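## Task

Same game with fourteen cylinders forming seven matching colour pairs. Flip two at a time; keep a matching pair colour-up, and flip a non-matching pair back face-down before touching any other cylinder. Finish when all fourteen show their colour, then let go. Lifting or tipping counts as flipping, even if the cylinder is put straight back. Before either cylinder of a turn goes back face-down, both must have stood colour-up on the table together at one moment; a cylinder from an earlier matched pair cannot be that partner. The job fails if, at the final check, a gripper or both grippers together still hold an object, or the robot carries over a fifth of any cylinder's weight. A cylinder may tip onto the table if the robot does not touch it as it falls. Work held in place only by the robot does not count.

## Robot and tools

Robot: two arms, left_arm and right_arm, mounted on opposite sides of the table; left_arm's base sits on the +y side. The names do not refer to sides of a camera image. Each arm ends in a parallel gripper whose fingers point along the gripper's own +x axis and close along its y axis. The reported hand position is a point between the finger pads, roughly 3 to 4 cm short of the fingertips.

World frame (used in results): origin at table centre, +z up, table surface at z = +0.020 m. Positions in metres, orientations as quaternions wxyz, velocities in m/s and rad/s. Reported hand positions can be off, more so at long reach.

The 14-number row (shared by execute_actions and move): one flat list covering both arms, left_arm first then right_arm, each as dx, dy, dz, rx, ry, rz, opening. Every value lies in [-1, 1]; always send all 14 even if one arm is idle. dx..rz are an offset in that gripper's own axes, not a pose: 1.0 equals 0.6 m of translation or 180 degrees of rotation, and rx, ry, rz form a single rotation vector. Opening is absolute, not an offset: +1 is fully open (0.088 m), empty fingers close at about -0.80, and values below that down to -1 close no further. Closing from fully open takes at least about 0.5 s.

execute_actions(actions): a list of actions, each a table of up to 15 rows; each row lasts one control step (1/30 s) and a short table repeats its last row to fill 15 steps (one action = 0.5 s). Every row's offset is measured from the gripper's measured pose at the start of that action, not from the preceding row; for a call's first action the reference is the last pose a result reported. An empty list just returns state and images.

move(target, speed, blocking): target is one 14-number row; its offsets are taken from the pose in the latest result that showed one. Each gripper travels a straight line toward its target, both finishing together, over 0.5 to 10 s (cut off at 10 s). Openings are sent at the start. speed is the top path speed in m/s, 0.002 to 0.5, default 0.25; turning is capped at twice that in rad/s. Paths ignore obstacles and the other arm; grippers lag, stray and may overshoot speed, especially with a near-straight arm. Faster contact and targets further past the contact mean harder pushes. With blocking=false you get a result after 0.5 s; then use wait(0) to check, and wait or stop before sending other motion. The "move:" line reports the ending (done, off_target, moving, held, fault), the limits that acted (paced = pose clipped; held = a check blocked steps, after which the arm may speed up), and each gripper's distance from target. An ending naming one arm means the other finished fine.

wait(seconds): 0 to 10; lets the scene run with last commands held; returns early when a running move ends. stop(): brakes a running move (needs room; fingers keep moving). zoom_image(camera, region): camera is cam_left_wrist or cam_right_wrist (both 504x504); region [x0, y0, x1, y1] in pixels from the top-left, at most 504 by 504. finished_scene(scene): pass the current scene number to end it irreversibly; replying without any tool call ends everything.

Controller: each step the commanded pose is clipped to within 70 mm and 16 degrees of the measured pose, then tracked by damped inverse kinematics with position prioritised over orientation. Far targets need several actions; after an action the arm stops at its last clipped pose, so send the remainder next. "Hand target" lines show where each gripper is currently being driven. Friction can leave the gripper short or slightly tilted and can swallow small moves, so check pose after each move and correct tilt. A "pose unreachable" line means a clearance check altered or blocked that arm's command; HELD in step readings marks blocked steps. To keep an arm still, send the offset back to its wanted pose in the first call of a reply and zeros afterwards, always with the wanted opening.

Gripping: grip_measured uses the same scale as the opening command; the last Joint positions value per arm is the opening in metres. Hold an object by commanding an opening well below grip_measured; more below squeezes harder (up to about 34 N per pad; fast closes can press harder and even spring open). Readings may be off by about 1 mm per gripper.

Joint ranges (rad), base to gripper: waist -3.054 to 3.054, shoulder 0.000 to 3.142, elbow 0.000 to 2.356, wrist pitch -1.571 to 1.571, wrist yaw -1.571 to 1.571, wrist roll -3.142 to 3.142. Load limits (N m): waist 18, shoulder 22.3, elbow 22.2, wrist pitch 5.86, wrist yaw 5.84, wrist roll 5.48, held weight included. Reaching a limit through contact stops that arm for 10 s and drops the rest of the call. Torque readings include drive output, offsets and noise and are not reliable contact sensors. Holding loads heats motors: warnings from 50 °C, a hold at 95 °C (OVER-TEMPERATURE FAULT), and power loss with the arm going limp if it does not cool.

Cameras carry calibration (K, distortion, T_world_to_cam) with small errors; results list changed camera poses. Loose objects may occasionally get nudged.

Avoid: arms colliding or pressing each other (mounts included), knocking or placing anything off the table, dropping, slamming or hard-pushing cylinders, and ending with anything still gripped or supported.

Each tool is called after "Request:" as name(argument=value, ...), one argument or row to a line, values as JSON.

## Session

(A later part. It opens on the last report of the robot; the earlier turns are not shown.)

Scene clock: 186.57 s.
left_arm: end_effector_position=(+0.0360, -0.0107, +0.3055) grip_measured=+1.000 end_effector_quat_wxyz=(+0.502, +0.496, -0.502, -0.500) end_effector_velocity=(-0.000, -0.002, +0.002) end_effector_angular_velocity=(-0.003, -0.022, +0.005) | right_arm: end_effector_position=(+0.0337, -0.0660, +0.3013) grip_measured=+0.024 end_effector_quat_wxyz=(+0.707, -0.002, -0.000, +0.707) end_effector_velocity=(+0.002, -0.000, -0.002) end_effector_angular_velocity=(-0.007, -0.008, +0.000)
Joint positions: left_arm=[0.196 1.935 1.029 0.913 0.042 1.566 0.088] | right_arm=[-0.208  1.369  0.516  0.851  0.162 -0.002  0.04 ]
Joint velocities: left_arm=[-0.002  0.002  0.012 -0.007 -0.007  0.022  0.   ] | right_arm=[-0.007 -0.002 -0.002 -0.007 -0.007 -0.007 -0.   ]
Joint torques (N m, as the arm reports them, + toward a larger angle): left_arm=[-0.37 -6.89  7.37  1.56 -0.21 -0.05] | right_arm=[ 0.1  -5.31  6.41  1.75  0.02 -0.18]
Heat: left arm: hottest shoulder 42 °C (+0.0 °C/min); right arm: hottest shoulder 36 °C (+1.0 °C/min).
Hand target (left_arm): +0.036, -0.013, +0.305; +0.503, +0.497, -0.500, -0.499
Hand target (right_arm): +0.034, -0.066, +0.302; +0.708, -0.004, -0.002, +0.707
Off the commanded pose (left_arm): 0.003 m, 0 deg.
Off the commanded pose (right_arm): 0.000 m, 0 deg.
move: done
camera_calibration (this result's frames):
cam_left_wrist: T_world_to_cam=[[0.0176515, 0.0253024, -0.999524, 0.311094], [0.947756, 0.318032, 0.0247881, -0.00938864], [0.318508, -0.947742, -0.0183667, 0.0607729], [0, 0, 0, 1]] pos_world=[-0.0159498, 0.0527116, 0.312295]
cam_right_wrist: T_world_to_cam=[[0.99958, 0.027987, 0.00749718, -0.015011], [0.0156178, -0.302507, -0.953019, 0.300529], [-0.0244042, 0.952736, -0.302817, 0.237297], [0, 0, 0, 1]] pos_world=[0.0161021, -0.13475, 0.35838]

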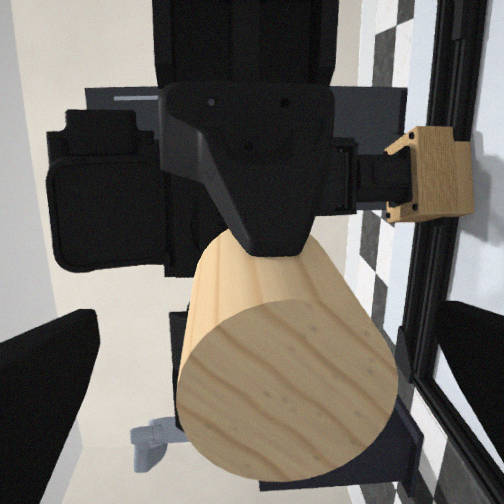

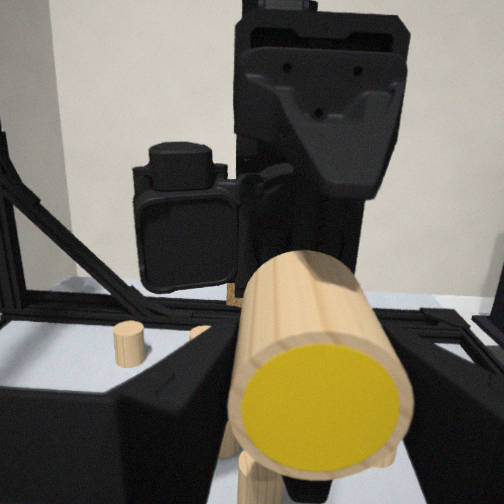

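Request:
execute_actions(
  actions=[
    [[0,0,0,0,0,0,-0.3,0,0,0,0,0,0,-0.3]],
    [[0,0,0,0,0,0,-0.3,0,0,0,0,0,0,-0.3]],
    [[0,0,0,0,0,0,-0.3,0,0,0,0,0,0,1]],
  ],
)

Request:
move(
  target=[-0.1,0,0,0,0,0,-0.3,0,0,0,0,0,0,1],
  speed=0.2,
)

Request:
move(
  target=[-0.09,-0.235,-0.262,0,0,-0.497,-0.3,-0.148,0.129,-0.234,0,0.502,0,0.5],
  speed=0.4,
)

Scene clock: 191.53 s.
left_arm: end_effector_position=(+0.0360, -0.0110, +0.3047) grip_measured=+0.038 end_effector_quat_wxyz=(+0.501, +0.497, -0.501, -0.501) end_effector_velocity=(-0.003, -0.000, +0.001) end_effector_angular_velocity=(+0.003, +0.022, -0.000) | right_arm: end_effector_position=(+0.0337, -0.0660, +0.3012) grip_measured=+0.998 end_effector_quat_wxyz=(+0.707, -0.002, +0.000, +0.707) end_effector_velocity=(+0.002, -0.001, -0.002) end_effector_angular_velocity=(-0.007, +0.021, -0.010)
Joint positions: left_arm=[0.196 1.936 1.029 0.911 0.042 1.566 0.041] | right_arm=[-0.208  1.369  0.516  0.851  0.162 -0.002  0.088]
Joint velocities: left_arm=[-0.007 -0.002  0.002 -0.007 -0.007 -0.022 -0.   ] | right_arm=[-0.002 -0.002 -0.002 -0.007  0.007  0.022  0.005]
Joint torques (N m, as the arm reports them, + toward a larger angle): left_arm=[ 0.   -7.66  6.47  1.78 -0.04 -0.03] | right_arm=[ 0.04 -5.28  6.27  1.86  0.   -0.01]
Heat: left arm: hottest shoulder 43 °C (+0.0 °C/min); right arm: hottest shoulder 36 °C (+1.0 °C/min).
Hand target (left_arm): +0.036, -0.011, +0.305; +0.501, +0.497, -0.501, -0.501
Hand target (right_arm): +0.034, -0.066, +0.301; +0.708, -0.002, +0.000, +0.707
Off the commanded pose (left_arm): 0.000 m, 0 deg.
Off the commanded pose (right_arm): 0.000 m, 0 deg.
Step readings (end_effector_position; steps 1 to 15: 1st action; 16 to 30: 2nd action; 31 to 45: 3rd action):
0: left_arm (+0.0360, -0.0110, +0.3049) | right_arm (+0.0337, -0.0660, +0.3013)
1: left_arm (+0.0360, -0.0110, +0.3049) | right_arm (+0.0337, -0.0660, +0.3013)
2: left_arm (+0.0360, -0.0110, +0.3049) | right_arm (+0.0337, -0.0660, +0.3013)
4: left_arm (+0.0360, -0.0110, +0.3049) | right_arm (+0.0337, -0.0660, +0.3013)
8: left_arm (+0.0360, -0.0110, +0.3049) | right_arm (+0.0337, -0.0660, +0.3013)
15: left_arm (+0.0360, -0.0110, +0.3049) | right_arm (+0.0337, -0.0660, +0.3012)
16: left_arm (+0.0360, -0.0110, +0.3049) | right_arm (+0.0337, -0.0660, +0.3012)
17: left_arm (+0.0360, -0.0110, +0.3049) | right_arm (+0.0337, -0.0660, +0.3012)
19: left_arm (+0.0360, -0.0110, +0.3049) | right_arm (+0.0337, -0.0660, +0.3012)
23: left_arm (+0.0360, -0.0110, +0.3049) | right_arm (+0.0337, -0.0660, +0.3012)
30: left_arm (+0.0360, -0.0110, +0.3049) | right_arm (+0.0337, -0.0660, +0.3012)
31: left_arm (+0.0360, -0.0110, +0.3049) | right_arm (+0.0337, -0.0660, +0.3012)
32: left_arm (+0.0360, -0.0110, +0.3049) | right_arm (+0.0337, -0.0660, +0.3012)
34: left_arm (+0.0360, -0.0110, +0.3048) | right_arm (+0.0336, -0.0660, +0.3012)
38: left_arm (+0.0360, -0.0110, +0.3047) | right_arm (+0.0336, -0.0660, +0.3012)
45: end_effector_position above
camera_calibration (this result's frames):
cam_left_wrist: T_world_to_cam=[[0.0175626, 0.0275883, -0.999465, 0.310317], [0.947758, 0.317975, 0.0254311, -0.00949248], [0.318506, -0.947698, -0.0205626, 0.0611783], [0, 0, 0, 1]] pos_world=[-0.0159391, 0.0524358, 0.31165]
cam_right_wrist: T_world_to_cam=[[0.99958, 0.0279899, 0.0075477, -0.0150254], [0.015676, -0.302866, -0.952904, 0.30039], [-0.0243857, 0.952622, -0.303177, 0.237373], [0, 0, 0, 1]] pos_world=[0.0160987, -0.134729, 0.358322]

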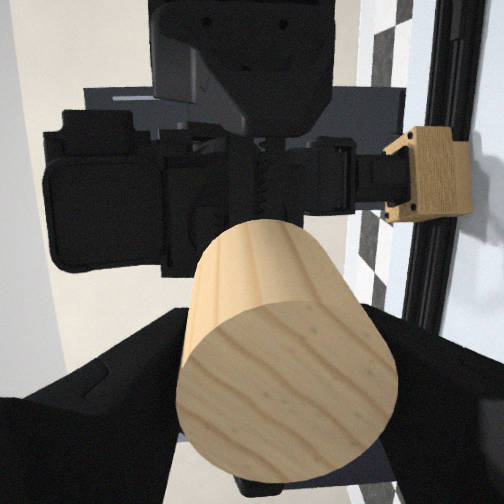

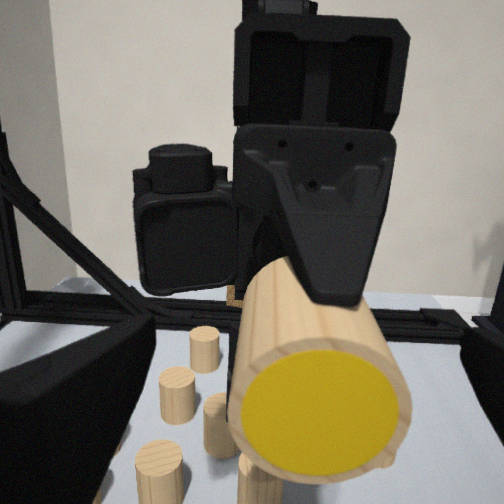

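Scene clock: 192.43 s.
left_arm: end_effector_position=(+0.0357, +0.0466, +0.2989) grip_measured=+0.037 end_effector_quat_wxyz=(+0.499, +0.501, -0.496, -0.504) end_effector_velocity=(-0.000, +0.002, +0.001) end_effector_angular_velocity=(+0.002, -0.007, +0.005) | right_arm: end_effector_position=(+0.0337, -0.0660, +0.3012) grip_measured=+1.000 end_effector_quat_wxyz=(+0.707, -0.002, +0.000, +0.707) end_effector_velocity=(+0.000, -0.002, -0.002) end_effector_angular_velocity=(-0.007, +0.006, +0.005)
Joint positions: left_arm=[0.2   1.761 0.774 0.976 0.043 1.566 0.041] | right_arm=[-0.208  1.369  0.516  0.851  0.162 -0.002  0.088]
Joint velocities: left_arm=[-0.002 -0.012 -0.007 -0.007 -0.007  0.007 -0.   ] | right_arm=[-0.002 -0.007 -0.007 -0.007 -0.007  0.007  0.   ]
Joint torques (N m, as the arm reports them, + toward a larger angle): left_arm=[ 0.24 -7.82  5.4   2.11  0.22 -0.06] | right_arm=[ 0.07 -5.26  6.28  1.84  0.    0.  ]
Heat: left arm: hottest shoulder 43 °C (+0.0 °C/min); right arm: hottest shoulder 36 °C (+1.0 °C/min).
Hand target (left_arm): +0.036, +0.049, +0.305; +0.501, +0.497, -0.501, -0.501
Hand target (right_arm): +0.034, -0.066, +0.301; +0.707, -0.002, +0.000, +0.707
Off the commanded pose (left_arm): 0.006 m, 1 deg.
Off the commanded pose (right_arm): 0.000 m, 0 deg.
move: done
camera_calibration (this result's frames):
cam_left_wrist: T_world_to_cam=[[0.0168191, 0.0425075, -0.998955, 0.302058], [0.946556, 0.321179, 0.0296036, -0.0287083], [0.322101, -0.946064, -0.0348338, 0.119772], [0, 0, 0, 1]] pos_world=[-0.0164852, 0.109693, 0.306764]
cam_right_wrist: T_world_to_cam=[[0.99958, 0.0279899, 0.0075477, -0.0150254], [0.015676, -0.302866, -0.952904, 0.30039], [-0.0243857, 0.952622, -0.303177, 0.237373], [0, 0, 0, 1]] pos_world=[0.0160987, -0.134729, 0.358322]

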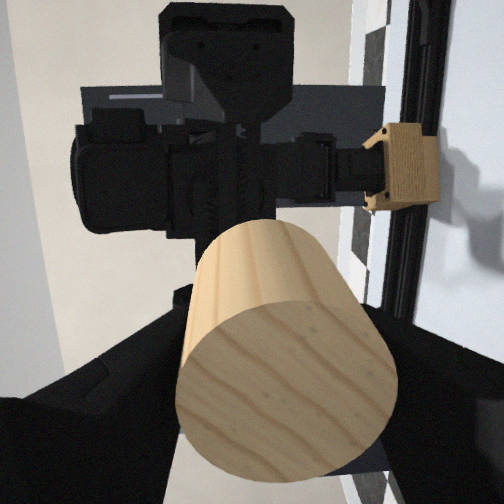

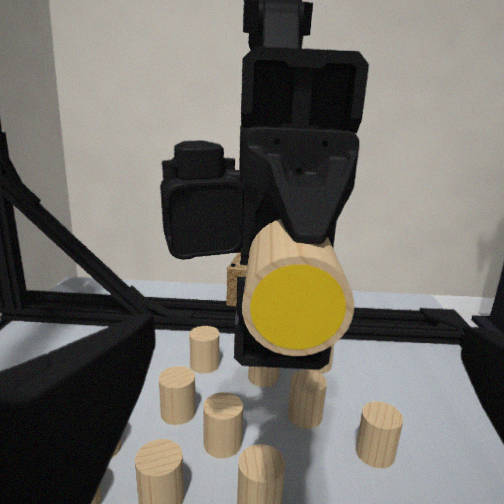

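Scene clock: 195.03 s.
left_arm: end_effector_position=(+0.1904, +0.1029, +0.1587) grip_measured=+0.034 end_effector_quat_wxyz=(+0.005, +0.703, +0.002, -0.711) end_effector_velocity=(+0.001, +0.008, -0.003) end_effector_angular_velocity=(+0.047, -0.004, +0.024) | right_arm: end_effector_position=(-0.0402, -0.1565, +0.1613) grip_measured=+0.500 end_effector_quat_wxyz=(+0.503, -0.502, +0.499, +0.495) end_effector_velocity=(+0.002, -0.005, -0.001) end_effector_angular_velocity=(-0.028, -0.003, +0.005)
Joint positions: left_arm=[ 0.546  2.315  1.953 -1.208  0.012  1.949  0.041] | right_arm=[-0.003  1.787  1.28  -1.07   0.01   0.37   0.063]
Joint velocities: left_arm=[ 0.002  0.012  0.007 -0.037 -0.022 -0.022 -0.   ] | right_arm=[-0.002  0.002 -0.002 -0.022 -0.007 -0.007  0.   ]
Joint torques (N m, as the arm reports them, + toward a larger angle): left_arm=[ 0.04 -8.53  7.08 -0.01 -0.14  0.14] | right_arm=[ 0.3  -6.42  6.87 -0.1  -0.05  0.16]
Heat: left arm: hottest shoulder 43 °C (+0.0 °C/min); right arm: hottest shoulder 36 °C (+1.0 °C/min).
Hand target (left_arm): +0.192, +0.102, +0.157; +0.003, +0.705, +0.002, -0.709
Hand target (right_arm): -0.042, -0.155, +0.160; +0.503, -0.503, +0.502, +0.493
Off the commanded pose (left_arm): 0.002 m, 1 deg.
Off the commanded pose (right_arm): 0.004 m, 1 deg.
move: done
camera_calibration (this result's frames):
cam_left_wrist: T_world_to_cam=[[0.0119123, 0.999573, 0.0266891, -0.103329], [0.950116, -0.0196341, 0.311277, -0.199415], [0.311668, 0.0216497, -0.949944, 0.16603], [0, 0, 0, 1]] pos_world=[0.138952, 0.0957753, 0.22255]
cam_right_wrist: T_world_to_cam=[[0.99985, 0.000513557, -0.017301, 0.0621498], [0.00573038, -0.953012, 0.302878, -0.163889], [-0.0163325, -0.302931, -0.952872, 0.18803], [0, 0, 0, 1]] pos_world=[-0.0581303, -0.0992598, 0.229882]

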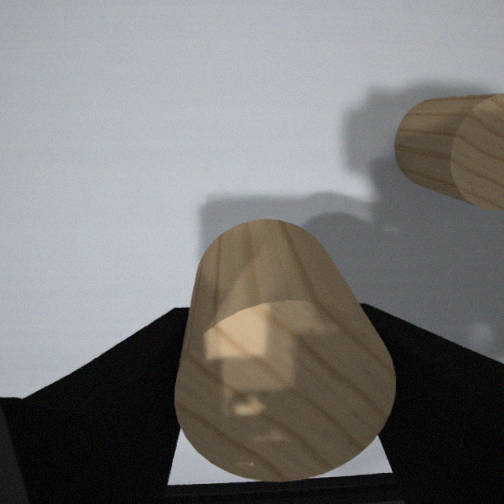

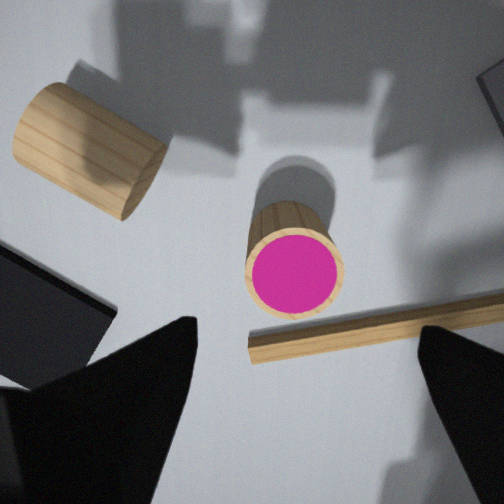

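Request:
move(
  target=[0.137,0,0,0,0.003,-0.004,-0.3,0.143,0,-0.007,0,0.004,0,0.5],
  speed=0.09,
)

Scene clock: 197.80 s.
left_arm: end_effector_position=(+0.1908, +0.1013, +0.0827) grip_measured=+0.034 end_effector_quat_wxyz=(+0.005, +0.706, +0.001, -0.708) end_effector_velocity=(-0.002, +0.006, +0.001) end_effector_angular_velocity=(+0.023, +0.001, -0.010) | right_arm: end_effector_position=(-0.0404, -0.1566, +0.0824) grip_measured=+0.500 end_effector_quat_wxyz=(+0.504, -0.499, +0.498, +0.499) end_effector_velocity=(-0.001, +0.001, +0.000) end_effector_angular_velocity=(+0.004, +0.009, +0.005)
Joint positions: left_arm=[ 0.543  2.4    1.794 -0.96   0.005  1.948  0.041] | right_arm=[-0.003  1.903  1.088 -0.752  0.009  0.37   0.063]
Joint velocities: left_arm=[-0.002 -0.007 -0.007 -0.022 -0.007  0.007 -0.   ] | right_arm=[-0.002 -0.002 -0.002  0.007 -0.007 -0.007 -0.   ]
Joint torques (N m, as the arm reports them, + toward a larger angle): left_arm=[-0.28 -8.36  5.    0.57 -0.15 -0.08] | right_arm=[ 0.05 -6.57  3.35  0.29 -0.1  -0.01]
Heat: left arm: hottest shoulder 43 °C (+0.0 °C/min); right arm: hottest shoulder 36 °C (+1.0 °C/min).
Hand target (left_arm): +0.190, +0.103, +0.077; +0.001, +0.707, +0.006, -0.708
Hand target (right_arm): -0.039, -0.161, +0.076; +0.500, -0.506, +0.502, +0.492
Off the commanded pose (left_arm): 0.006 m, 1 deg.
Off the commanded pose (right_arm): 0.008 m, 1 deg.
move: done
camera_calibration (this result's frames):
cam_left_wrist: T_world_to_cam=[[0.0128313, 0.999551, 0.0270609, -0.0998721], [0.947666, -0.0207904, 0.318587, -0.176144], [0.319007, 0.0215568, -0.947507, 0.0921363], [0, 0, 0, 1]] pos_world=[0.138815, 0.094179, 0.14612]
cam_right_wrist: T_world_to_cam=[[0.999749, 0.000691497, -0.022399, 0.0614582], [0.00725212, -0.955722, 0.294183, -0.139653], [-0.0212038, -0.294272, -0.955487, 0.114143], [0, 0, 0, 1]] pos_world=[-0.0580097, -0.0999232, 0.151522]

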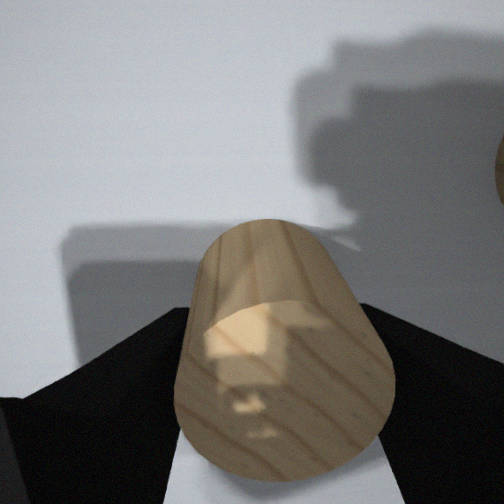

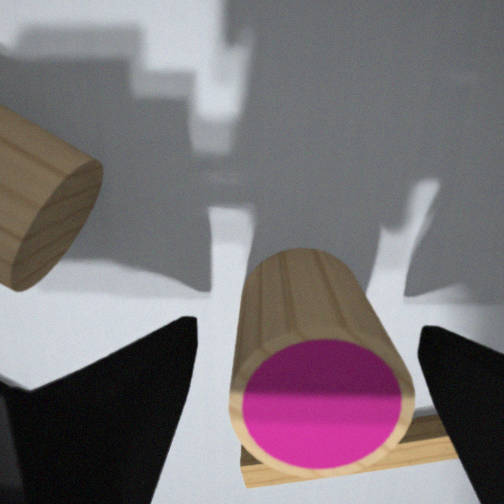

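Request:
execute_actions(
  actions=[
    [[0,0,0,0,0,0,0.5,0,0,0,0,0,0,-0.3]],
    [[0,0,0,0,0,0,0.5,0,0,0,0,0,0,-0.3]],
  ],
)

Request:
move(
  target=[-0.13,0,0,0,0,0.005,0.5,-0.13,0,0,0,0,0,-0.3],
  speed=0.2,
)

Request:
move(
  target=[-0.25,0.072,0.258,0,0,0.5,1,-0.228,-0.125,0.152,0,-0.497,0,-0.3],
  speed=0.4,
)

Scene clock: 201.60 s.
left_arm: end_effector_position=(+0.1906, +0.1008, +0.0825) grip_measured=+0.500 end_effector_quat_wxyz=(+0.005, +0.707, +0.001, -0.707) end_effector_velocity=(+0.000, +0.005, -0.003) end_effector_angular_velocity=(+0.019, -0.000, +0.010) | right_arm: end_effector_position=(-0.0406, -0.1566, +0.0820) grip_measured=+0.026 end_effector_quat_wxyz=(+0.504, -0.499, +0.498, +0.499) end_effector_velocity=(+0.000, -0.006, +0.000) end_effector_angular_velocity=(-0.023, -0.001, +0.010)
Joint positions: left_arm=[ 0.541  2.401  1.793 -0.957  0.003  1.947  0.063] | right_arm=[-0.003  1.904  1.087 -0.751  0.007  0.37   0.04 ]
Joint velocities: left_arm=[ 0.002  0.002 -0.007 -0.007 -0.007 -0.007 -0.   ] | right_arm=[ 0.002 -0.002 -0.002 -0.022 -0.007 -0.007 -0.   ]
Joint torques (N m, as the arm reports them, + toward a larger angle): left_arm=[ 0.01 -9.5   5.59  0.17  0.04  0.03] | right_arm=[ 0.05 -7.99  4.73  0.12  0.01 -0.01]
Heat: left arm: hottest shoulder 44 °C (+1.0 °C/min); right arm: hottest shoulder 36 °C (+1.0 °C/min).
Hand target (left_arm): +0.191, +0.101, +0.082; +0.005, +0.707, +0.001, -0.707
Hand target (right_arm): -0.041, -0.157, +0.082; +0.504, -0.499, +0.498, +0.499
Off the commanded pose (left_arm): 0.000 m, 0 deg.
Off the commanded pose (right_arm): 0.000 m, 0 deg.
Step readings (end_effector_position; steps 1 to 15: 1st action; 16 to 30: 2nd action):
0: left_arm (+0.1908, +0.1006, +0.0825) | right_arm (-0.0404, -0.1565, +0.0820)
1: left_arm (+0.1908, +0.1006, +0.0825) | right_arm (-0.0404, -0.1565, +0.0820)
2: left_arm (+0.1907, +0.1006, +0.0825) | right_arm (-0.0404, -0.1565, +0.0820)
4: left_arm (+0.1907, +0.1006, +0.0825) | right_arm (-0.0404, -0.1565, +0.0820)
8: left_arm (+0.1908, +0.1005, +0.0827) | right_arm (-0.0406, -0.1566, +0.0820)
15: left_arm (+0.1907, +0.1007, +0.0825) | right_arm (-0.0406, -0.1566, +0.0820)
16: left_arm (+0.1907, +0.1007, +0.0825) | right_arm (-0.0406, -0.1566, +0.0820)
17: left_arm (+0.1906, +0.1008, +0.0825) | right_arm (-0.0406, -0.1566, +0.0820)
19: left_arm (+0.1907, +0.1007, +0.0825) | right_arm (-0.0406, -0.1566, +0.0820)
23: left_arm (+0.1907, +0.1007, +0.0825) | right_arm (-0.0406, -0.1566, +0.0820)
30: end_effector_position above
camera_calibration (this result's frames):
cam_left_wrist: T_world_to_cam=[[0.0135417, 0.999577, 0.0257477, -0.0993797], [0.947083, -0.0210809, 0.320297, -0.17592], [0.320704, 0.0200479, -0.946967, 0.0917442], [0, 0, 0, 1]] pos_world=[0.138534, 0.0937898, 0.145784]
cam_right_wrist: T_world_to_cam=[[0.999724, 0.000305053, -0.0234703, 0.0616503], [0.00720699, -0.955605, 0.294564, -0.139605], [-0.0223384, -0.294652, -0.955344, 0.113717], [0, 0, 0, 1]] pos_world=[-0.0580869, -0.099919, 0.151209]

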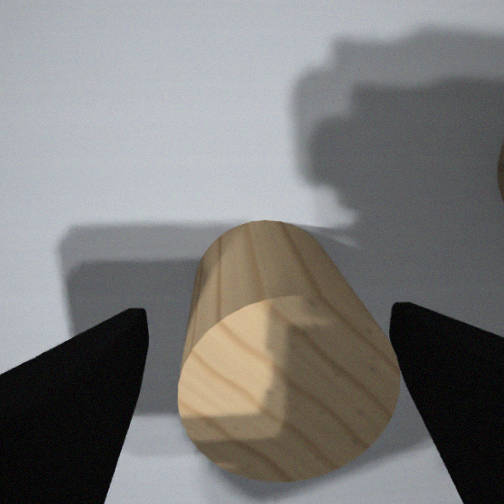

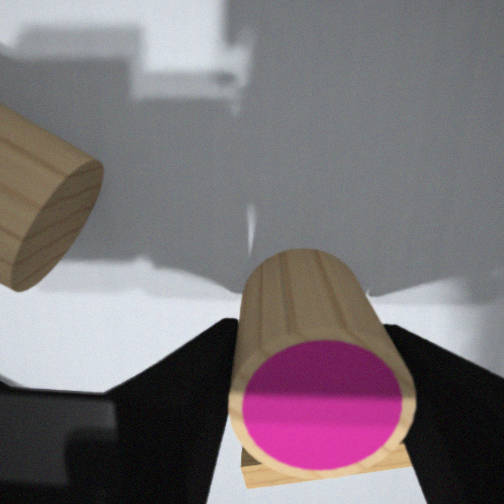

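Scene clock: 202.50 s.
left_arm: end_effector_position=(+0.1898, +0.1028, +0.1546) grip_measured=+0.500 end_effector_quat_wxyz=(+0.006, +0.707, +0.000, -0.707) end_effector_velocity=(-0.001, +0.001, +0.004) end_effector_angular_velocity=(+0.010, -0.004, +0.005) | right_arm: end_effector_position=(-0.0394, -0.1596, +0.1547) grip_measured=+0.026 end_effector_quat_wxyz=(+0.502, -0.504, +0.501, +0.494) end_effector_velocity=(-0.003, +0.001, +0.005) end_effector_angular_velocity=(+0.003, +0.025, +0.005)
Joint positions: left_arm=[ 0.541  2.311  1.93  -1.184  0.003  1.947  0.063] | right_arm=[-0.003  1.787  1.253 -1.049  0.007  0.37   0.04 ]
Joint velocities: left_arm=[-0.002 -0.002  0.012 -0.022 -0.007 -0.007 -0.   ] | right_arm=[-0.002 -0.007  0.012 -0.007 -0.022 -0.007 -0.   ]
Joint torques (N m, as the arm reports them, + toward a larger angle): left_arm=[  0.12 -10.18   6.85  -0.06   0.24   0.05] | right_arm=[ 0.2  -8.55  6.86 -0.05  0.02  0.04]
Heat: left arm: hottest shoulder 44 °C (+1.0 °C/min); right arm: hottest shoulder 36 °C (+1.0 °C/min).
Hand target (left_arm): +0.190, +0.101, +0.160; +0.011, +0.707, -0.005, -0.707
Hand target (right_arm): -0.041, -0.157, +0.160; +0.504, -0.499, +0.498, +0.499
Off the commanded pose (left_arm): 0.006 m, 1 deg.
Off the commanded pose (right_arm): 0.006 m, 1 deg.
move: done
camera_calibration (this result's frames):
cam_left_wrist: T_world_to_cam=[[0.0135308, 0.999604, 0.0246931, -0.103095], [0.946945, -0.0207409, 0.320725, -0.198295], [0.32111, 0.0190433, -0.94685, 0.160335], [0, 0, 0, 1]] pos_world=[0.137685, 0.0958883, 0.217957]
cam_right_wrist: T_world_to_cam=[[0.999845, -0.0000096853, -0.0176142, 0.0612498], [0.00543805, -0.950979, 0.309207, -0.165482], [-0.0167537, -0.309255, -0.950832, 0.17941], [0, 0, 0, 1]] pos_world=[-0.0573346, -0.101886, 0.222836]

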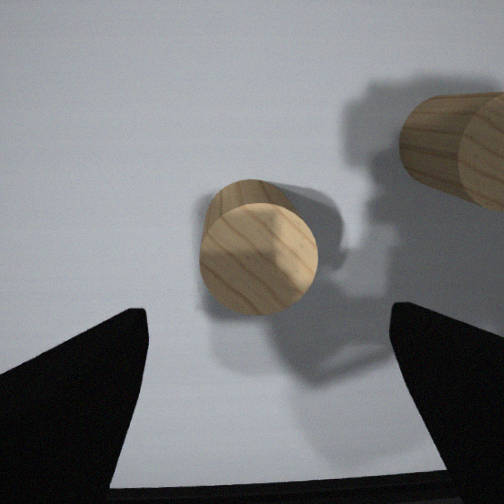

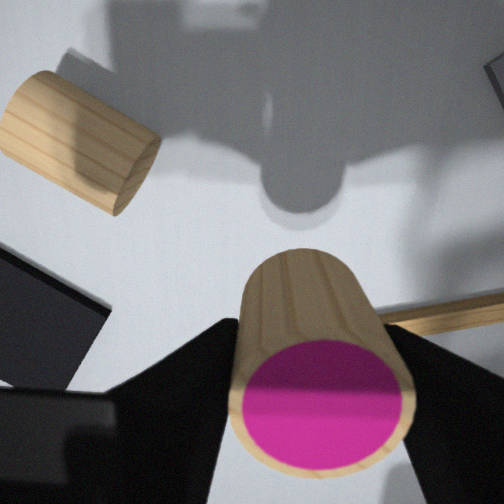

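Scene clock: 205.07 s.
left_arm: end_effector_position=(+0.0350, +0.0601, +0.3104) grip_measured=+1.000 end_effector_quat_wxyz=(+0.502, +0.496, -0.506, -0.496) end_effector_velocity=(-0.002, +0.000, -0.005) end_effector_angular_velocity=(+0.007, +0.008, -0.000) | right_arm: end_effector_position=(+0.0329, -0.0664, +0.2994) grip_measured=+0.025 end_effector_quat_wxyz=(+0.706, +0.001, +0.003, +0.708) end_effector_velocity=(-0.000, +0.001, -0.002) end_effector_angular_velocity=(-0.002, -0.008, +0.005)
Joint positions: left_arm=[0.201 1.698 0.728 0.985 0.047 1.575 0.088] | right_arm=[-0.206  1.374  0.51   0.861  0.16   0.006  0.04 ]
Joint velocities: left_arm=[-0.007  0.007 -0.007  0.007 -0.007 -0.007  0.   ] | right_arm=[-0.002  0.007 -0.002  0.007 -0.007 -0.007  0.   ]
Joint torques (N m, as the arm reports them, + toward a larger angle): left_arm=[-0.36 -5.31  5.43  2.03 -0.21 -0.15] | right_arm=[-0.44 -4.31  4.64  2.11 -0.13 -0.16]
Heat: left arm: hottest shoulder 44 °C (+0.0 °C/min); right arm: hottest shoulder 36 °C (+1.0 °C/min).
Hand target (left_arm): +0.035, +0.060, +0.305; +0.502, +0.499, -0.502, -0.498
Hand target (right_arm): +0.034, -0.067, +0.292; +0.706, -0.008, +0.005, +0.708
Off the commanded pose (left_arm): 0.005 m, 1 deg.
Off the commanded pose (right_arm): 0.008 m, 1 deg.
move: done
camera_calibration (this result's frames):
cam_left_wrist: T_world_to_cam=[[0.0264667, 0.0161448, -0.999519, 0.314469], [0.947361, 0.318738, 0.030234, -0.0327636], [0.319073, -0.947705, -0.00685901, 0.124721], [0, 0, 0, 1]] pos_world=[-0.0170789, 0.123564, 0.316164]
cam_right_wrist: T_world_to_cam=[[0.999519, 0.0310195, -0.000513774, -0.0116201], [0.00889716, -0.302473, -0.953116, 0.298932], [-0.0297206, 0.952653, -0.302604, 0.237232], [0, 0, 0, 1]] pos_world=[0.0160055, -0.13522, 0.356699]

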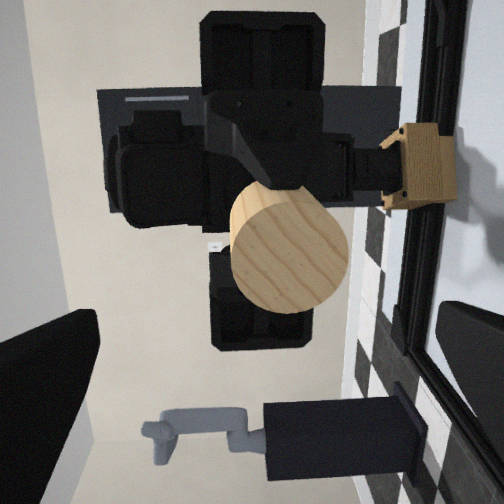

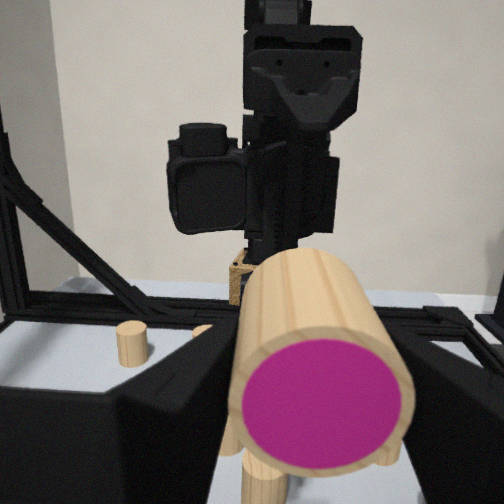

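Target y −.011, z .305.

Request:
move(
  target=[0.1235,-0.012,0,0,0,0,1,0,0,0,-0.004,0,0,-0.3],
  speed=0.13,
)

Scene clock: 207.43 s.
left_arm: end_effector_position=(+0.0355, -0.0114, +0.3050) grip_measured=+1.000 end_effector_quat_wxyz=(+0.501, +0.495, -0.507, -0.496) end_effector_velocity=(-0.000, -0.002, +0.002) end_effector_angular_velocity=(-0.002, +0.007, +0.005) | right_arm: end_effector_position=(+0.0329, -0.0664, +0.2990) grip_measured=+0.025 end_effector_quat_wxyz=(+0.706, -0.001, +0.001, +0.708) end_effector_velocity=(-0.002, -0.001, -0.002) end_effector_angular_velocity=(-0.007, +0.006, +0.020)
Joint positions: left_arm=[0.196 1.943 1.028 0.932 0.046 1.575 0.088] | right_arm=[-0.206  1.374  0.51   0.862  0.16  -0.     0.04 ]
Joint velocities: left_arm=[-0.002  0.002  0.012 -0.007 -0.007 -0.007  0.   ] | right_arm=[-0.002 -0.002 -0.002 -0.007 -0.022  0.007  0.   ]
Joint torques (N m, as the arm reports them, + toward a larger angle): left_arm=[-0.26 -6.84  7.56  1.59 -0.21 -0.03] | right_arm=[ 0.09 -5.29  6.29  1.77  0.01 -0.17]
Heat: left arm: hottest shoulder 44 °C (+0.0 °C/min); right arm: hottest shoulder 36 °C (+0.0 °C/min).
Hand target (left_arm): +0.035, -0.014, +0.304; +0.502, +0.496, -0.506, -0.496
Hand target (right_arm): +0.033, -0.066, +0.299; +0.706, -0.003, -0.002, +0.708
Off the commanded pose (left_arm): 0.003 m, 0 deg.
Off the commanded pose (right_arm): 0.000 m, 0 deg.
move: done
camera_calibration (this result's frames):
cam_left_wrist: T_world_to_cam=[[0.0265332, 0.0152807, -0.999531, 0.310135], [0.94857, 0.315144, 0.0299983, -0.010357], [0.315455, -0.948921, -0.00613305, 0.0566795], [0, 0, 0, 1]] pos_world=[-0.0162844, 0.0523092, 0.310648]
cam_right_wrist: T_world_to_cam=[[0.999502, 0.0310374, 0.00568709, -0.0134763], [0.014836, -0.303179, -0.952818, 0.298175], [-0.0278488, 0.952428, -0.303489, 0.237314], [0, 0, 0, 1]] pos_world=[0.0156547, -0.135205, 0.356205]

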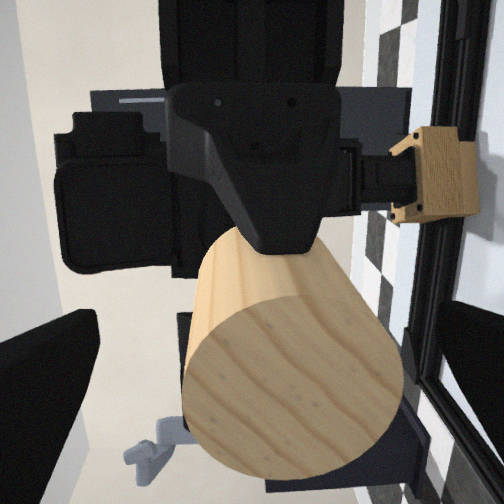

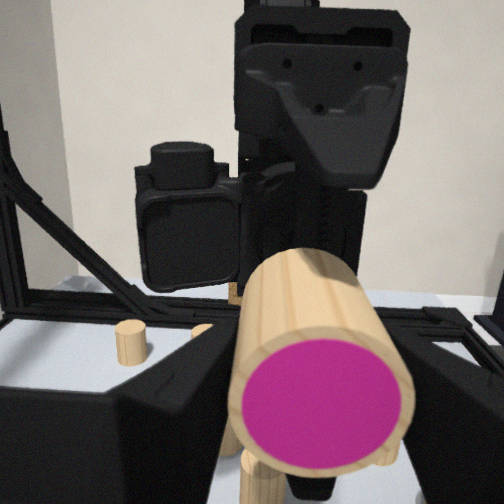

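Request:
execute_actions(
  actions=[
    [[0,0,0,0,0,0,-0.3,0,0,0,0,0,0,-0.3]],
    [[0,0,0,0,0,0,-0.3,0,0,0,0,0,0,-0.3]],
    [[0,0,0,0,0,0,-0.3,0,0,0,0,0,0,1]],
  ],
)

Request:
move(
  target=[-0.05,0,0,0,0,0,-0.3,-0.085,0,-0.005,0,0,0,1],
  speed=0.2,
)

Request:
move(
  target=[-0.146,-0.233,-0.136,0,0,-0.498,-0.3,0,0,0,0,0,0,1],
  speed=0.4,
)

Scene clock: 211.93 s.
left_arm: end_effector_position=(+0.0356, -0.0116, +0.3045) grip_measured=+0.038 end_effector_quat_wxyz=(+0.501, +0.496, -0.507, -0.497) end_effector_velocity=(-0.000, +0.001, +0.001) end_effector_angular_velocity=(+0.002, -0.007, +0.005) | right_arm: end_effector_position=(+0.0329, -0.0664, +0.2989) grip_measured=+0.998 end_effector_quat_wxyz=(+0.706, -0.002, +0.001, +0.708) end_effector_velocity=(-0.000, -0.001, -0.002) end_effector_angular_velocity=(-0.007, -0.023, +0.005)
Joint positions: left_arm=[0.196 1.945 1.029 0.932 0.046 1.575 0.041] | right_arm=[-0.206  1.374  0.51   0.861  0.16  -0.001  0.088]
Joint velocities: left_arm=[-0.002 -0.007 -0.002 -0.007 -0.007  0.007 -0.   ] | right_arm=[-0.002 -0.002 -0.002 -0.007 -0.007 -0.022  0.005]
Joint torques (N m, as the arm reports them, + toward a larger angle): left_arm=[-0.05 -7.84  6.31  1.72  0.   -0.03] | right_arm=[ 0.1  -5.22  6.29  1.84  0.02  0.  ]
Heat: left arm: hottest shoulder 44 °C (+0.0 °C/min); right arm: hottest shoulder 36 °C (+0.0 °C/min).
Hand target (left_arm): +0.036, -0.012, +0.305; +0.501, +0.496, -0.507, -0.497
Hand target (right_arm): +0.033, -0.066, +0.299; +0.706, -0.002, +0.001, +0.708
Off the commanded pose (left_arm): 0.000 m, 0 deg.
Off the commanded pose (right_arm): 0.000 m, 0 deg.
Step readings (end_effector_position; steps 1 to 15: 1st action; 16 to 30: 2nd action; 31 to 45: 3rd action):
0: left_arm (+0.0356, -0.0116, +0.3046) | right_arm (+0.0329, -0.0664, +0.2990)
1: left_arm (+0.0356, -0.0116, +0.3046) | right_arm (+0.0329, -0.0664, +0.2990)
2: left_arm (+0.0356, -0.0116, +0.3046) | right_arm (+0.0329, -0.0664, +0.2990)
4: left_arm (+0.0356, -0.0116, +0.3046) | right_arm (+0.0329, -0.0664, +0.2990)
8: left_arm (+0.0356, -0.0116, +0.3046) | right_arm (+0.0329, -0.0664, +0.2990)
15: left_arm (+0.0356, -0.0116, +0.3045) | right_arm (+0.0329, -0.0664, +0.2989)
16: left_arm (+0.0356, -0.0116, +0.3045) | right_arm (+0.0329, -0.0664, +0.2989)
17: left_arm (+0.0356, -0.0116, +0.3045) | right_arm (+0.0329, -0.0664, +0.2989)
19: left_arm (+0.0356, -0.0116, +0.3045) | right_arm (+0.0329, -0.0664, +0.2989)
23: left_arm (+0.0356, -0.0116, +0.3045) | right_arm (+0.0329, -0.0664, +0.2989)
30: left_arm (+0.0356, -0.0116, +0.3045) | right_arm (+0.0329, -0.0664, +0.2989)
31: left_arm (+0.0356, -0.0116, +0.3045) | right_arm (+0.0329, -0.0664, +0.2989)
32: left_arm (+0.0356, -0.0116, +0.3045) | right_arm (+0.0329, -0.0664, +0.2989)
34: left_arm (+0.0356, -0.0116, +0.3045) | right_arm (+0.0329, -0.0664, +0.2989)
38: left_arm (+0.0356, -0.0116, +0.3045) | right_arm (+0.0329, -0.0664, +0.2989)
45: end_effector_position above
camera_calibration (this result's frames):
cam_left_wrist: T_world_to_cam=[[0.0264887, 0.0164237, -0.999514, 0.309713], [0.948571, 0.31511, 0.0303165, -0.0103787], [0.315455, -0.948913, -0.00723223, 0.0567953], [0, 0, 0, 1]] pos_world=[-0.0162754, 0.0520776, 0.310288]
cam_right_wrist: T_world_to_cam=[[0.999487, 0.0314221, 0.00611704, -0.0135209], [0.0153732, -0.303532, -0.952697, 0.29802], [-0.028079, 0.952303, -0.303859, 0.237397], [0, 0, 0, 1]] pos_world=[0.0155984, -0.135191, 0.356141]

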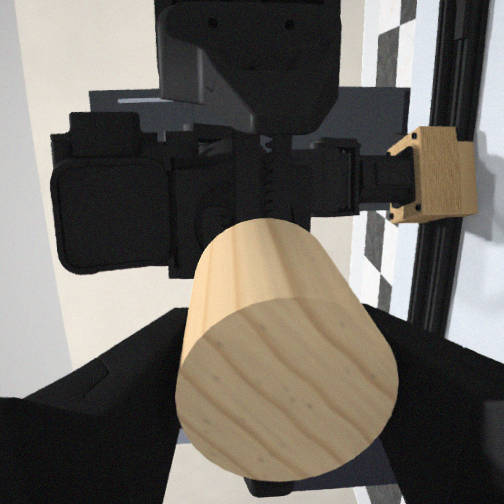

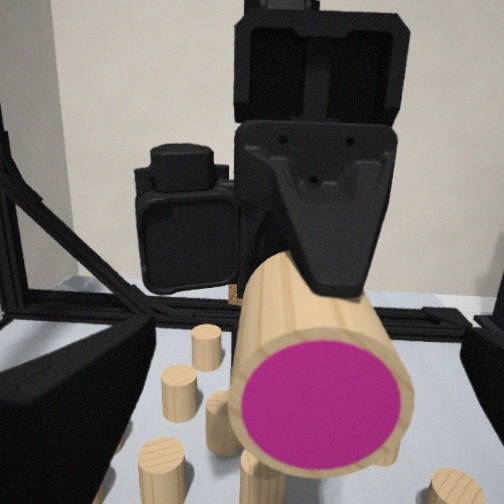

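Scene clock: 212.80 s.
left_arm: end_effector_position=(+0.0349, +0.0159, +0.2971) grip_measured=+0.037 end_effector_quat_wxyz=(+0.497, +0.500, -0.502, -0.501) end_effector_velocity=(+0.000, +0.001, -0.007) end_effector_angular_velocity=(+0.027, +0.008, -0.005) | right_arm: end_effector_position=(+0.0330, -0.1143, +0.3011) grip_measured=+1.000 end_effector_quat_wxyz=(+0.706, +0.003, -0.002, +0.708) end_effector_velocity=(+0.003, -0.004, -0.003) end_effector_angular_velocity=(-0.012, -0.010, -0.010)
Joint positions: left_arm=[0.197 1.869 0.899 0.969 0.046 1.575 0.041] | right_arm=[-0.167  1.136  0.362  0.781  0.199 -0.001  0.088]
Joint velocities: left_arm=[ 0.002 -0.002 -0.007 -0.022  0.007 -0.007 -0.   ] | right_arm=[-0.002 -0.022 -0.012 -0.022  0.007 -0.007  0.   ]
Joint torques (N m, as the arm reports them, + toward a larger angle): left_arm=[ 0.14 -8.82  5.68  2.14  0.09 -0.06] | right_arm=[ 0.13 -4.45  4.56  1.65  0.11  0.  ]
Heat: left arm: hottest shoulder 44 °C (+0.0 °C/min); right arm: hottest shoulder 36 °C (+0.0 °C/min).
Hand target (left_arm): +0.036, +0.018, +0.304; +0.501, +0.495, -0.507, -0.496
Hand target (right_arm): +0.033, -0.117, +0.296; +0.706, -0.001, +0.001, +0.708
Off the commanded pose (left_arm): 0.007 m, 1 deg.
Off the commanded pose (right_arm): 0.006 m, 1 deg.
move: done
camera_calibration (this result's frames):
cam_left_wrist: T_world_to_cam=[[0.0258116, 0.0332046, -0.999115, 0.30148], [0.948352, 0.315286, 0.0349784, -0.019563], [0.316168, -0.948416, -0.0233516, 0.0878563], [0, 0, 0, 1]] pos_world=[-0.0170065, 0.0794817, 0.303949]
cam_right_wrist: T_world_to_cam=[[0.999487, 0.0317442, 0.00431731, -0.0115967], [0.0134293, -0.292801, -0.956079, 0.287907], [-0.0290859, 0.955646, -0.293077, 0.280823], [0, 0, 0, 1]] pos_world=[0.0158923, -0.183699, 0.357615]

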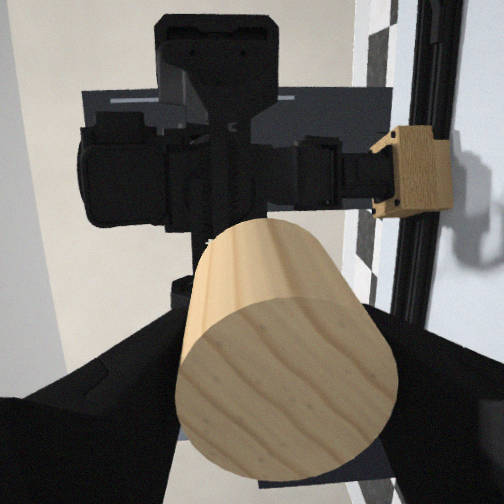

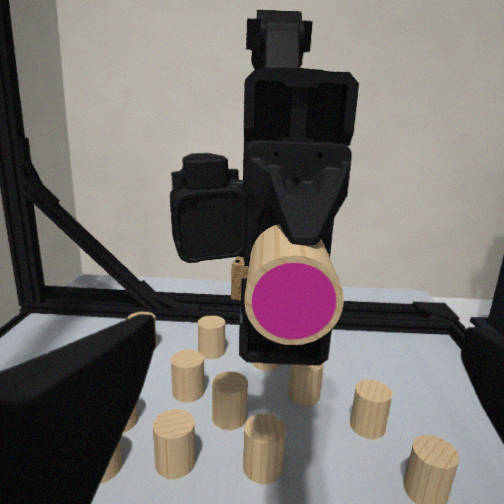

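Scene clock: 215.37 s.
left_arm: end_effector_position=(+0.1153, +0.1043, +0.1580) grip_measured=+0.035 end_effector_quat_wxyz=(+0.004, +0.705, -0.002, -0.709) end_effector_velocity=(+0.004, +0.004, -0.001) end_effector_angular_velocity=(+0.026, -0.016, +0.010) | right_arm: end_effector_position=(+0.0330, -0.1143, +0.3012) grip_measured=+1.000 end_effector_quat_wxyz=(+0.706, +0.003, -0.002, +0.708) end_effector_velocity=(-0.000, -0.001, -0.004) end_effector_angular_velocity=(-0.012, -0.010, +0.005)
Joint positions: left_arm=[ 0.381  2.205  1.768 -1.125  0.006  1.792  0.041] | right_arm=[-0.167  1.135  0.362  0.781  0.199 -0.001  0.088]
Joint velocities: left_arm=[ 0.002  0.007  0.007 -0.022 -0.022 -0.007  0.   ] | right_arm=[-0.002 -0.002 -0.007 -0.007 -0.007 -0.007  0.   ]
Joint torques (N m, as the arm reports them, + toward a larger angle): left_arm=[ 0.18 -7.93  7.13 -0.02 -0.17  0.11] | right_arm=[ 0.05 -3.67  6.56  1.85  0.   -0.02]
Heat: left arm: hottest shoulder 44 °C (+0.0 °C/min); right arm: hottest shoulder 35 °C (-1.0 °C/min).
Hand target (left_arm): +0.117, +0.103, +0.157; +0.003, +0.708, -0.002, -0.707
Hand target (right_arm): +0.033, -0.114, +0.301; +0.706, +0.003, -0.002, +0.708
Off the commanded pose (left_arm): 0.003 m, 1 deg.
Off the commanded pose (right_arm): 0.000 m, 0 deg.
move: done
camera_calibration (this result's frames):
cam_left_wrist: T_world_to_cam=[[0.0186092, 0.999562, 0.023017, -0.103934], [0.948071, -0.0249519, 0.317077, -0.127935], [0.317513, 0.0159212, -0.94812, 0.188391], [0, 0, 0, 1]] pos_world=[0.0634091, 0.0976973, 0.221575]
cam_right_wrist: T_world_to_cam=[[0.999487, 0.0317442, 0.00431731, -0.011604], [0.0134293, -0.292801, -0.956079, 0.287934], [-0.0290859, 0.955646, -0.293077, 0.280874], [0, 0, 0, 1]] pos_world=[0.0159008, -0.183741, 0.357655]

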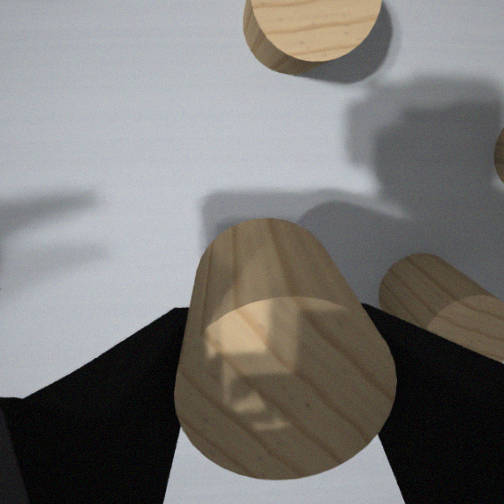

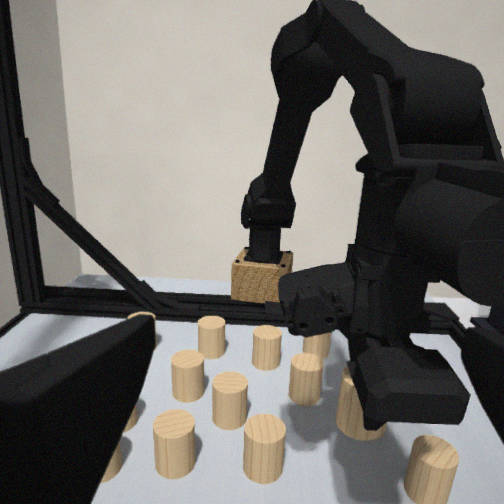

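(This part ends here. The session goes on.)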